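# Roll the vial in the right palm until label faces up

## Task

The vial starts loose in the right hand, palm up, lying in the fold between fingers and palm. Using only that hand (its wrist camera, the camera's post and the arm's final link count as the hand), roll the vial in place until its label points upward as the goal picture shows, with no finger or thumb left in contact. The task fails if the vial touches anything else or leaves the hand, and the left arm or left hand must never touch the right hand. It is done when the vial rests motionless on the palm, clear of the wrist, camera and post, the palm faces straight up, and no motor in either hand shows moving or overload or is building toward a shutdown (motors dead from the very start are ignored). Then declare completion.

## Robot and tools

Robot: two arms, left_arm and right_arm, each carrying an identical right-handed hand (not mirrored) with 16 finger motors. The vial sits in the right hand; the left arm should stay out of the way.

Frames. Scene frame: origin on the table top midway between the arms, +z up, +x out over the table, left_arm toward +y. Hand-point frame (used for offsets and wrist force): +z along the straightened fingers toward the tips, +x across the palm away from the thumb, +y out of the palm face; the palm surface is at y = -0.062 m, finger knuckles at z = -0.017 m, fingertips 0.139 m beyond. A rigid mast on the palm side occupies x +0.05 to +0.10, z -0.16 to -0.11, up to y = +0.06 m; it can strike things.

Rows. Every row is 48 numbers in [-1, 1]: 24 for left_arm/left_gripper, then 24 for right_arm/right_gripper. Each block of 24 is dx, dy, dz, rx, ry, rz, then index_mcp, index_abd, index_pip, index_dip, middle_mcp, middle_abd, middle_pip, middle_dip, ring_mcp, ring_abd, ring_pip, ring_dip, thumb_cmc, thumb_axl, thumb_mcp, thumb_ipl, current_limit, speed. Optionally 12 more numbers (0 to 1) follow: joint stiffness scales, left arm's six then right arm's six, in joint order; they persist.

Pose part: dx..rz are an offset (not a pose) in the hand point's own axes, measured from where the hand point was at the start of the action (for a call's first action, the last pose a result reported). All rows of one action share that same reference. Scale: 1.0 = 0.6 m or 180 degrees; rx, ry, rz form a single rotation vector. Each control step the command is clipped to 100 mm and 16 degrees from the measured pose, and the arm follows about 0.17 s late, so big offsets may need several actions.

Hand part: the 16 hinge numbers are absolute goal angles, scaled linearly between the hinge's stops (value at +1, at -1; straight at): finger _mcp (-18, +128; +0.75) bends at the knuckle toward the palm as the number falls; _abd (-60, +60; +0.00) swings the finger sideways away from the thumb as it falls; _pip (-29, +108; +0.58); _dip (-21, +117; +0.70). thumb_cmc (-20, +120; +0.71) brings the thumb from alongside the palm to in front of it as it falls; thumb_axl (-27, +140; +0.68) twists the thumb about its length; thumb_mcp (-69, +109; +0.23) and thumb_ipl (-77, +108; +0.17) bend it, toward +z when thumb_axl is straight, or in the thumb_cmc direction when thumb_axl is near -0.40. current_limit maps -1..+1 to 0..550 mA (floor 11 mA; very low values may not lift a finger). speed gives (speed+1)/2 of 5.9 rad/s for set-points. Initial values: current_limit +0.4, speed -0.6; last written values persist. A 0 in a hand column is a real goal: to keep a hand unchanged, resend its hand_goal, hand_current_limit and hand_speed.

Tools.
execute_actions(actions): list of actions; each action is a list of up to 15 rows, one per 1/30 s step; a short list repeats its final row to fill 15 steps. Empty list just returns the state and images.
move(target, speed, stop_force, blocking): target is one row as above, offsets taken from the latest reported pose; both hand points travel straight and finish together in 0.5 to 10 s. speed is m/s, 0.002 to 0.5 (default 0.25; rotation up to twice that in rad/s). stop_force, 9 to 40 N for both arms, ends an arm's path when its wrist sensor feels that much extra resistance; not allowed in the first 0.2 s, not with blocking=false, and unreliable if the hand rotates during the move; omit it when backing off a contact. blocking=false returns after 0.5 s; then only wait or stop are accepted until the move ends. The result adds a move: line with the outcome (done, off_target, moving, held, fault, contact) and limits (paced = command clipped; held = steps blocked).
wait(seconds): 0 to 10, arms keep their last command.
stop(): brakes a running move.
zoom_image(camera, region): camera one of cam_head_left (896x504), cam_head_right (896x504), cam_left_wrist (504x504), cam_right_wrist (504x504); region [x0, y0, x1, y1] in pixels from the top-left, at most 504 by 504.
show_instructions(): displays the reference picture(s).
finished_scene(scene): ends the current scene, given its number; irreversible.

Results. Per arm: hand-point position (m), quaternion wxyz and velocities in the scene frame; Hand target lines; pose unreachable warnings; Wrist force and torque in hand-point axes (offset up to ~4 N, noise ~2.4 N, saturates near 50 N; no reading is harmless). Per hand, 16 entries in motor order: hand_goal, hand_measured (same scale), hand_current_ma (positive pushes toward -1), hand_state (moving, goal, blocked, overload), plus hand_current_limit and hand_speed.

Avoid. A finger motor at 495 mA or more accumulates time; 5 s shuts it off for 10 s, so never command goals deep into the vial. Contact torque at a joint limit (wrist joints 26 N m, others 139 N m) or 150 N outside force stops that arm for 10 s and drops the rest of the call; after a HAND FAULT line the remaining motion calls in that reply are skipped. Motors overheating (warning at 70 °C, brakes at 85 °C) also stop the arm. Never let the arms hit or press each other, never let the vial touch anything but the right hand or fall, and never knock anything off the table. Finish with the palm level facing up, fingers clear of the vial, and all motors settled.

Each tool is called after "Request:" by a JSON object that holds its "method" and its "body", one argument or row to a line.

## Session

Request:
{"method": "show_instructions", "body": {

}}

Request:
{"method": "execute_actions", "body": {
  "actions": []
}}

Reference images for this scene: goal picture from the wrist camera place.

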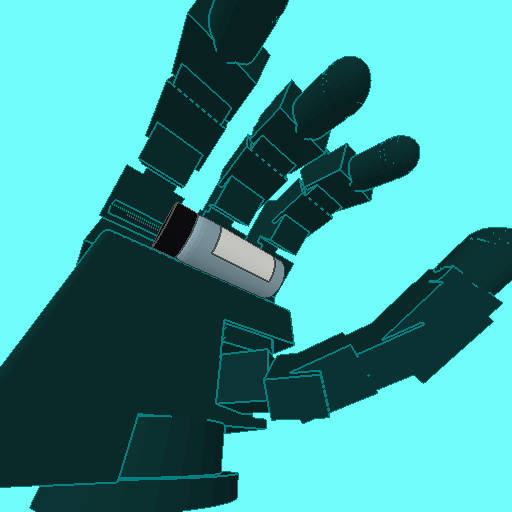

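Scene clock: 0.00 s.
left_arm: end_effector_position=(+0.2747, +0.7111, +0.2310) hand_goal=(+0.754, +0.000, +0.576, +0.696, +0.754, +0.000, +0.576, +0.696, +0.754, +0.000, +0.576, +0.696, +0.714, +0.678, +0.226, +0.168) hand_measured=(+0.754, +0.000, +0.576, +0.696, +0.754, +0.000, +0.576, +0.696, +0.754, +0.000, +0.576, +0.696, +0.714, +0.678, +0.226, +0.168) hand_current_ma=(+0, +0, +0, +0, +0, +0, +0, +0, +0, +0, +0, +0, +0, +0, +0, +0) hand_state=(goal, goal, goal, goal, goal, goal, goal, goal, goal, goal, goal, goal, goal, goal, goal, goal) hand_current_limit=0.40 hand_speed=-0.60 end_effector_quat_wxyz=(+0.013, +0.912, +0.411, -0.011) end_effector_velocity=(+0.000, +0.000, +0.000) end_effector_angular_velocity=(+0.001, -0.001, -0.001) | right_arm: end_effector_position=(+0.4941, -0.0070, +0.4076) hand_goal=(+0.046, +0.000, -0.008, +0.280, +0.046, +0.000, -0.008, +0.280, +0.046, +0.000, -0.008, +0.280, -0.104, +0.266, +0.032, -0.018) hand_measured=(+0.062, +0.000, -0.006, +0.282, +0.062, +0.000, -0.006, +0.282, +0.062, +0.000, -0.006, +0.282, -0.090, +0.270, +0.034, -0.016) hand_current_ma=(+84, +0, +14, +12, +84, +0, +13, +12, +86, +0, +13, +14, +72, +27, +11, +11) hand_state=(goal, goal, goal, goal, goal, goal, goal, goal, goal, goal, goal, goal, goal, goal, goal, goal) hand_current_limit=0.40 hand_speed=-0.60 end_effector_quat_wxyz=(+0.298, +0.251, +0.649, +0.654) end_effector_velocity=(-0.000, -0.000, +0.000) end_effector_angular_velocity=(-0.000, -0.000, +0.000)
Joint positions: left_arm=[ 0.467 -1.711  2.029 -1.865 -1.594  1.242] | right_arm=[ 0.574 -1.161  2.2   -4.214 -1.3   -0.05 ]
Joint velocities: left_arm=[-0.    -0.    -0.    -0.001  0.001  0.001] | right_arm=[-0. -0.  0.  0.  0. -0.]
Wrist force (N, on the end effector, along its own x y z axes, offset not removed): no reading
Wrist torque (N m, same axes, about the end effector's origin, offset not removed): no reading
Hand target (left_arm): +0.275, +0.711, +0.231; +0.013, +0.912, +0.411, -0.011
Hand target (right_arm): +0.494, -0.007, +0.408; +0.298, +0.251, +0.649, +0.654
Joint stiffness scale: left_arm=[1. 1. 1. 1. 1. 1.] | right_arm=[1. 1. 1. 1. 1. 1.]

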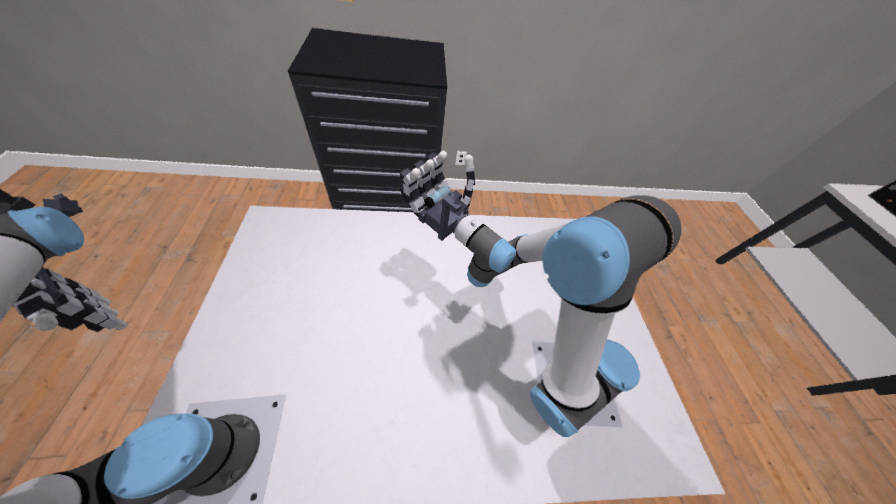

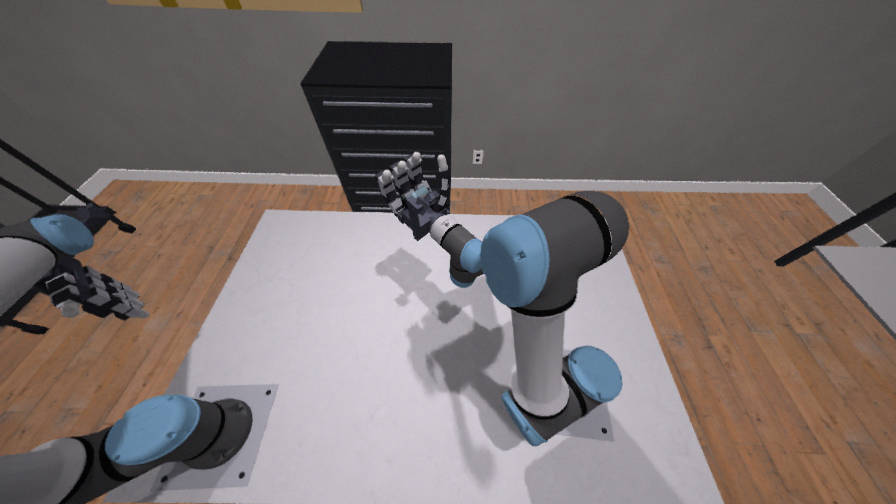

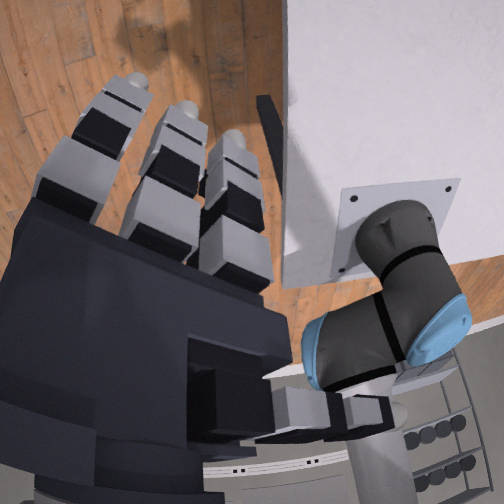

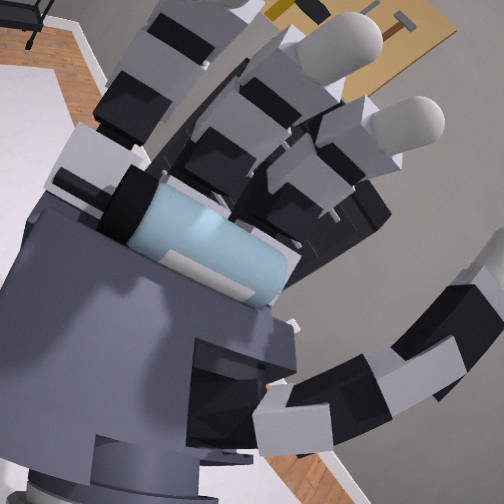

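Request:
{"method": "execute_actions", "body": {
  "actions": [
    [[0,0,0,0,0,0,0.754,0,0.576,0.696,0.754,0,0.576,0.696,0.754,0,0.576,0.696,0.714,0.678,0.226,0.168,0.4,-0.6,0,0,0,0.01,0,0.018,0.046,0,0.3,0.5,0.046,0,-0.87,-0.2,0.046,0,0.3,0.5,-0.104,0.266,0.032,-0.018,0.4,-0.1]],
    [[0,0,0,0,0,0,0.754,0,0.576,0.696,0.754,0,0.576,0.696,0.754,0,0.576,0.696,0.714,0.678,0.226,0.168,0.4,-0.6,0,0,0,0,0,0,0.046,0,0.3,0.5,0.046,0,-0.92,-0.6,0.046,0,0.3,0.5,-0.104,0.266,0.032,-0.018,0.4,-0.5]],
    [[0,0,0,0,0,0,0.754,0,0.576,0.696,0.754,0,0.576,0.696,0.754,0,0.576,0.696,0.714,0.678,0.226,0.168,0.4,-0.6,0,0,0,0,0,0,0.046,0,0.3,0.5,0.45,0,-0.92,-0.6,0.046,0,0.3,0.5,-0.104,0.266,0.032,-0.018,0.4,-0.65]],
    [[0,0,0,0,0,0,0.754,0,0.576,0.696,0.754,0,0.576,0.696,0.754,0,0.576,0.696,0.714,0.678,0.226,0.168,0.4,-0.6,0,0,0,0,0,0,-0.1,0,0.3,0.5,0.75,0,-0.95,-0.6,-0.1,0,0.3,0.5,-0.104,0.266,0.032,-0.018,0.4,-0.65]]
  ]
}}

Scene clock: 6.87 s.
left_arm: end_effector_position=(+0.2747, +0.7111, +0.2310) hand_goal=(+0.754, +0.000, +0.576, +0.696, +0.754, +0.000, +0.576, +0.696, +0.754, +0.000, +0.576, +0.696, +0.714, +0.678, +0.226, +0.168) hand_measured=(+0.754, +0.000, +0.576, +0.696, +0.754, +0.000, +0.576, +0.696, +0.754, +0.000, +0.576, +0.696, +0.714, +0.678, +0.222, +0.168) hand_current_ma=(-5, +0, +4, +0, -5, +0, +4, +0, -5, +0, +4, +0, +1, -4, -25, -2) hand_state=(goal, goal, goal, goal, goal, goal, goal, goal, goal, goal, goal, goal, goal, goal, goal, goal) hand_current_limit=0.40 hand_speed=-0.60 end_effector_quat_wxyz=(+0.013, +0.912, +0.411, -0.011) end_effector_velocity=(+0.000, -0.000, -0.000) end_effector_angular_velocity=(+0.000, -0.001, -0.002) | right_arm: end_effector_position=(+0.4953, -0.0071, +0.4082) hand_goal=(-0.100, +0.000, +0.300, +0.500, +0.750, +0.000, -0.950, -0.600, -0.100, +0.000, +0.300, +0.500, -0.104, +0.266, +0.032, -0.018) hand_measured=(-0.084, +0.000, +0.298, +0.498, +0.756, +0.002, -0.936, -0.592, -0.084, +0.000, +0.298, +0.496, -0.090, +0.270, +0.034, -0.016) hand_current_ma=(+81, +0, -7, -13, +43, +7, +67, +43, +82, +0, -6, -15, +69, +26, +11, +11) hand_state=(goal, goal, goal, goal, moving, goal, moving, moving, goal, goal, goal, goal, goal, goal, goal, goal) hand_current_limit=0.40 hand_speed=-0.65 end_effector_quat_wxyz=(+0.278, +0.272, +0.651, +0.652) end_effector_velocity=(-0.000, +0.000, -0.000) end_effector_angular_velocity=(-0.001, -0.001, +0.000)
Joint positions: left_arm=[ 0.467 -1.711  2.029 -1.865 -1.594  1.242] | right_arm=[ 0.583 -1.187  2.208 -4.168 -1.311 -0.005]
Joint velocities: left_arm=[-0.     0.     0.    -0.001 -0.     0.002] | right_arm=[-0.     0.     0.    -0.     0.    -0.001]
Wrist force (N, on the end effector, along its own x y z axes, offset not removed): left_arm=[-4.1 1.1 5.8] | right_arm=[2.3 -1.3 1.9]
Wrist torque (N m, same axes, about the end effector's origin, offset not removed): left_arm=[-0.31 0.19 -0.32] | right_arm=[-0.41 -0.48 0.01]
Hand target (left_arm): +0.275, +0.711, +0.231; +0.013, +0.912, +0.411, -0.011
Hand target (right_arm): +0.495, -0.007, +0.408; +0.278, +0.272, +0.651, +0.652
Off the commanded pose (left_arm): 0.000 m, 0 deg.
Off the commanded pose (right_arm): 0.000 m, 0 deg.
Joint stiffness scale: left_arm=[1. 1. 1. 1. 1. 1.] | right_arm=[1. 1. 1. 1. 1. 1.]

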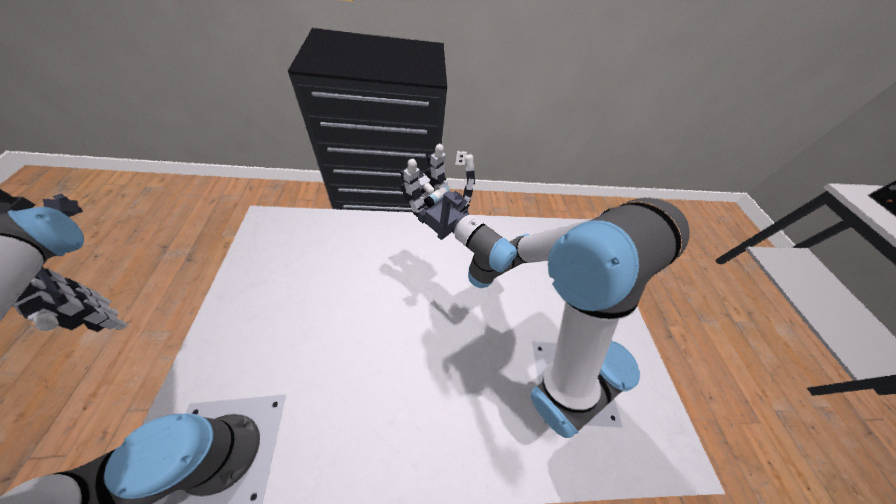

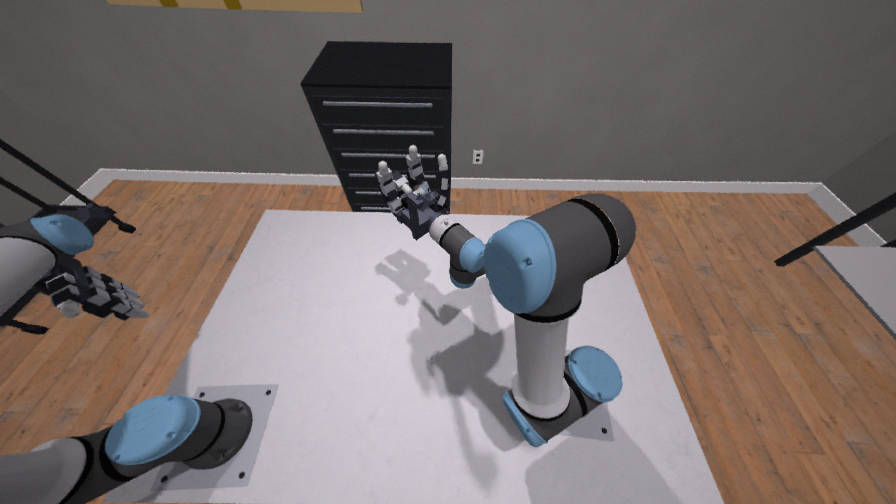

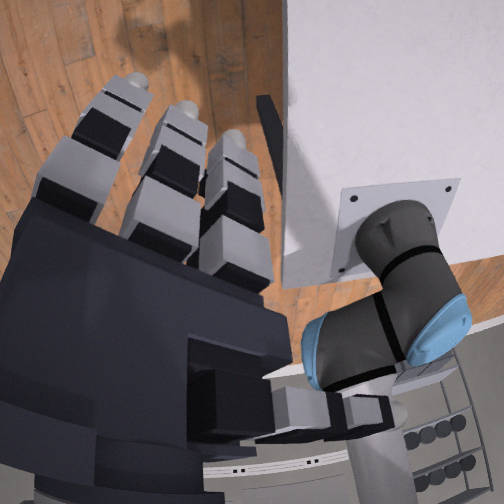

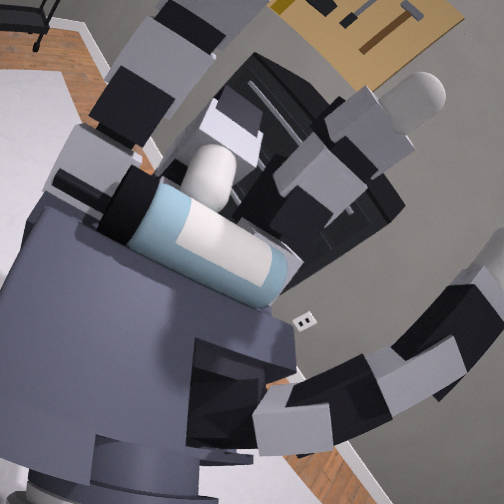

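Request:
{"method": "execute_actions", "body": {
  "actions": [
    [[0,0,0,0,0,0,0.754,0,0.576,0.696,0.754,0,0.576,0.696,0.754,0,0.576,0.696,0.714,0.678,0.226,0.168,0.4,-0.6,0,0,0,0,0,0,0.15,0,0.3,0.5,1,0,-0.95,-0.6,0.15,0,0.3,0.5,-0.104,0.266,0.032,-0.018,0.4,-0.65]],
    [[0,0,0,0,0,0,0.754,0,0.576,0.696,0.754,0,0.576,0.696,0.754,0,0.576,0.696,0.714,0.678,0.226,0.168,0.4,-0.6,0,0,0,0,0,0,0.15,0,0.3,0.5,0.98,0,-0.6,-0.6,0.15,0,0.3,0.5,-0.104,0.266,0.032,-0.018,0.4,-0.6]]
  ]
}}

Request:
{"method": "wait", "body": {
  "seconds": 1
}}

Scene clock: 10.00 s.
left_arm: end_effector_position=(+0.2747, +0.7111, +0.2310) hand_goal=(+0.754, +0.000, +0.576, +0.696, +0.754, +0.000, +0.576, +0.696, +0.754, +0.000, +0.576, +0.696, +0.714, +0.678, +0.226, +0.168) hand_measured=(+0.754, +0.000, +0.576, +0.696, +0.754, +0.000, +0.576, +0.696, +0.754, +0.000, +0.576, +0.696, +0.714, +0.678, +0.222, +0.168) hand_current_ma=(-5, +0, +4, +0, -5, +0, +4, +0, -5, +0, +4, +0, +1, -4, -25, -2) hand_state=(goal, goal, goal, goal, goal, goal, goal, goal, goal, goal, goal, goal, goal, goal, goal, goal) hand_current_limit=0.40 hand_speed=-0.60 end_effector_quat_wxyz=(+0.013, +0.912, +0.411, -0.011) end_effector_velocity=(-0.000, -0.000, +0.000) end_effector_angular_velocity=(+0.001, -0.000, -0.001) | right_arm: end_effector_position=(+0.4953, -0.0071, +0.4082) hand_goal=(+0.150, +0.000, +0.300, +0.500, +0.980, +0.000, -0.600, -0.600, +0.150, +0.000, +0.300, +0.500, -0.104, +0.266, +0.032, -0.018) hand_measured=(+0.156, +0.000, +0.300, +0.498, +0.998, +0.002, -0.602, -0.598, +0.156, +0.000, +0.300, +0.498, -0.090, +0.270, +0.034, -0.016) hand_current_ma=(+36, +0, -5, -13, +93, +7, -8, +11, +37, +0, -4, -15, +69, +26, +11, +11) hand_state=(goal, goal, goal, goal, goal, goal, moving, goal, goal, goal, goal, goal, goal, goal, goal, goal) hand_current_limit=0.40 hand_speed=-0.60 end_effector_quat_wxyz=(+0.278, +0.272, +0.651, +0.652) end_effector_velocity=(+0.000, +0.000, -0.000) end_effector_angular_velocity=(-0.002, +0.000, -0.001)
Joint positions: left_arm=[ 0.467 -1.711  2.029 -1.865 -1.594  1.242] | right_arm=[ 0.583 -1.187  2.208 -4.168 -1.311 -0.005]
Joint velocities: left_arm=[-0.    -0.001  0.    -0.     0.     0.001] | right_arm=[-0.    -0.    -0.     0.002 -0.001 -0.001]
Wrist force (N, on the end effector, along its own x y z axes, offset not removed): left_arm=[-3.4 0.4 4.2] | right_arm=[4.3 -2.5 2.7]
Wrist torque (N m, same axes, about the end effector's origin, offset not removed): left_arm=[-0.27 0.39 -0.20] | right_arm=[-0.61 -0.69 -0.01]
Hand target (left_arm): +0.275, +0.711, +0.231; +0.013, +0.912, +0.411, -0.011
Hand target (right_arm): +0.495, -0.007, +0.408; +0.278, +0.272, +0.651, +0.652
Off the commanded pose (left_arm): 0.000 m, 0 deg.
Off the commanded pose (right_arm): 0.000 m, 0 deg.
Joint stiffness scale: left_arm=[1. 1. 1. 1. 1. 1.] | right_arm=[1. 1. 1. 1. 1. 1.]

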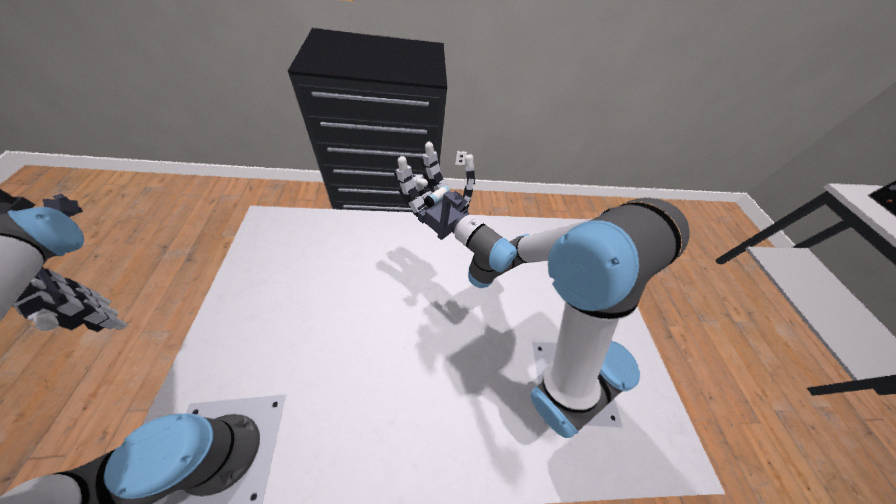

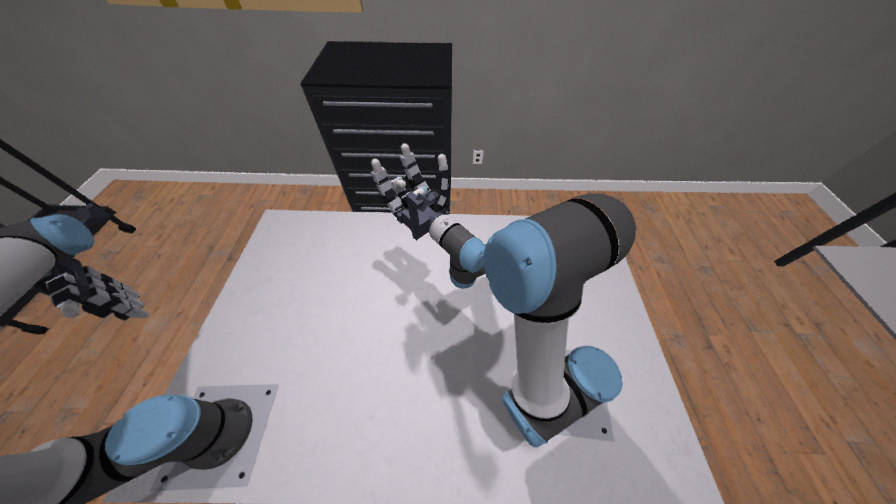

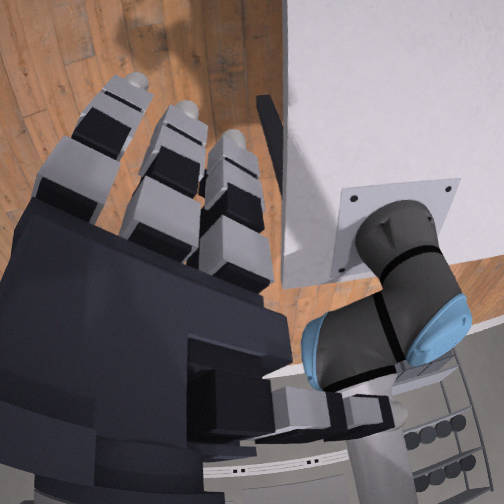

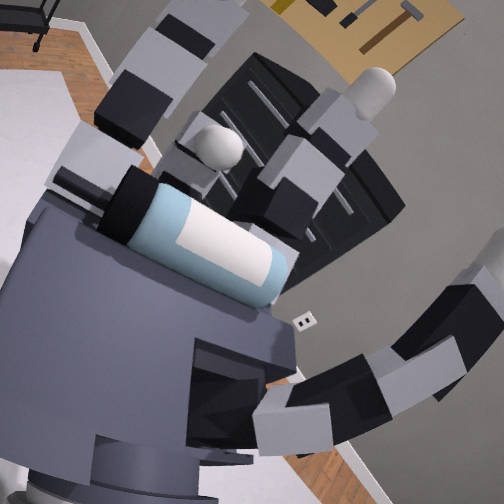

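Scene clock: 11.00 s.
left_arm: end_effector_position=(+0.2747, +0.7111, +0.2310) hand_goal=(+0.754, +0.000, +0.576, +0.696, +0.754, +0.000, +0.576, +0.696, +0.754, +0.000, +0.576, +0.696, +0.714, +0.678, +0.226, +0.168) hand_measured=(+0.754, +0.000, +0.576, +0.696, +0.754, +0.000, +0.576, +0.696, +0.754, +0.000, +0.576, +0.696, +0.714, +0.678, +0.222, +0.168) hand_current_ma=(-5, +0, +4, +0, -5, +0, +4, +0, -5, +0, +4, +0, +1, -4, -25, -2) hand_state=(goal, goal, goal, goal, goal, goal, goal, goal, goal, goal, goal, goal, goal, goal, goal, goal) hand_current_limit=0.40 hand_speed=-0.60 end_effector_quat_wxyz=(+0.013, +0.912, +0.411, -0.011) end_effector_velocity=(+0.000, -0.000, -0.000) end_effector_angular_velocity=(+0.001, +0.000, +0.000) | right_arm: end_effector_position=(+0.4953, -0.0071, +0.4082) hand_goal=(+0.150, +0.000, +0.300, +0.500, +0.980, +0.000, -0.600, -0.600, +0.150, +0.000, +0.300, +0.500, -0.104, +0.266, +0.032, -0.018) hand_measured=(+0.156, +0.000, +0.300, +0.498, +0.998, +0.002, -0.602, -0.598, +0.156, +0.000, +0.300, +0.498, -0.090, +0.270, +0.034, -0.016) hand_current_ma=(+36, +0, -5, -13, +93, +7, -9, +11, +37, +0, -4, -15, +69, +26, +11, +11) hand_state=(goal, goal, goal, goal, goal, goal, goal, goal, goal, goal, goal, goal, goal, goal, goal, goal) hand_current_limit=0.40 hand_speed=-0.60 end_effector_quat_wxyz=(+0.278, +0.272, +0.651, +0.652) end_effector_velocity=(+0.000, +0.000, -0.000) end_effector_angular_velocity=(+0.001, +0.002, +0.000)
Joint positions: left_arm=[ 0.467 -1.711  2.029 -1.865 -1.594  1.242] | right_arm=[ 0.583 -1.187  2.208 -4.168 -1.311 -0.005]
Joint velocities: left_arm=[-0.     0.     0.001 -0.001  0.001 -0.001] | right_arm=[-0.     0.    -0.001  0.     0.     0.002]
Wrist force (N, on the end effector, along its own x y z axes, offset not removed): left_arm=[-1.4 0.2 3.1] | right_arm=[2.1 -2.3 1.2]
Wrist torque (N m, same axes, about the end effector's origin, offset not removed): left_arm=[-0.24 0.05 -0.04] | right_arm=[-0.47 -0.41 0.00]
Hand target (left_arm): +0.275, +0.711, +0.231; +0.013, +0.912, +0.411, -0.011
Hand target (right_arm): +0.495, -0.007, +0.408; +0.278, +0.272, +0.651, +0.652
Off the commanded pose (left_arm): 0.000 m, 0 deg.
Off the commanded pose (right_arm): 0.000 m, 0 deg.
Joint stiffness scale: left_arm=[1. 1. 1. 1. 1. 1.] | right_arm=[1. 1. 1. 1. 1. 1.]
wait: 1.00 s; at rest by 0.17 s

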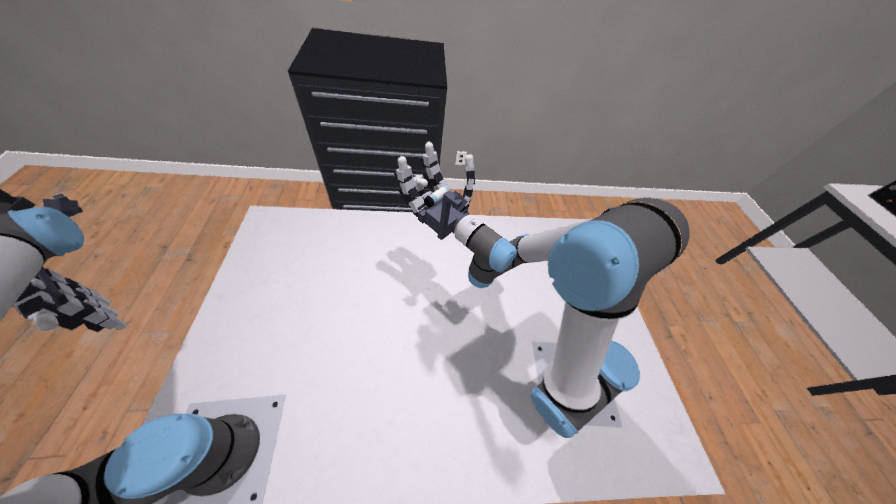

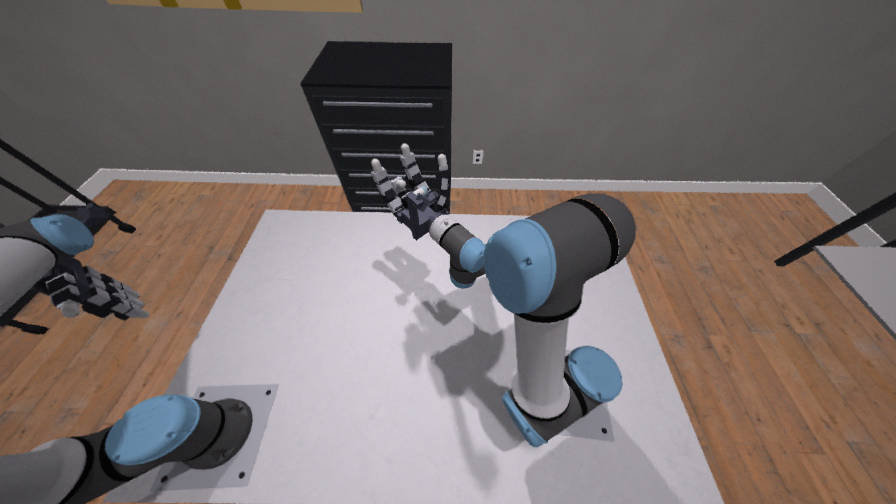

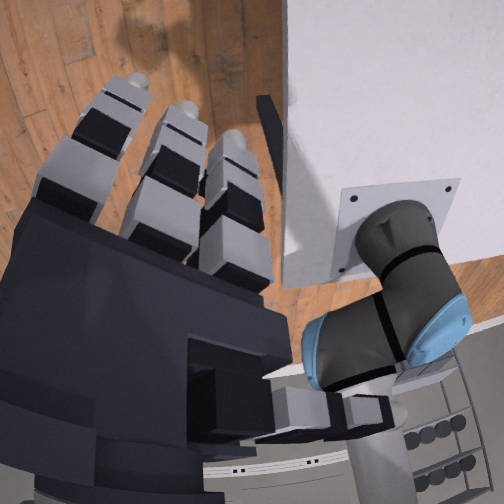

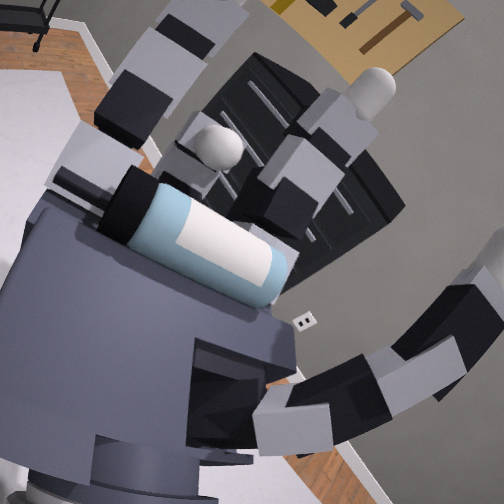

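Request:
{"method": "finished_scene", "body": {
  "scene": 2
}}

The scene is finished: the task was done.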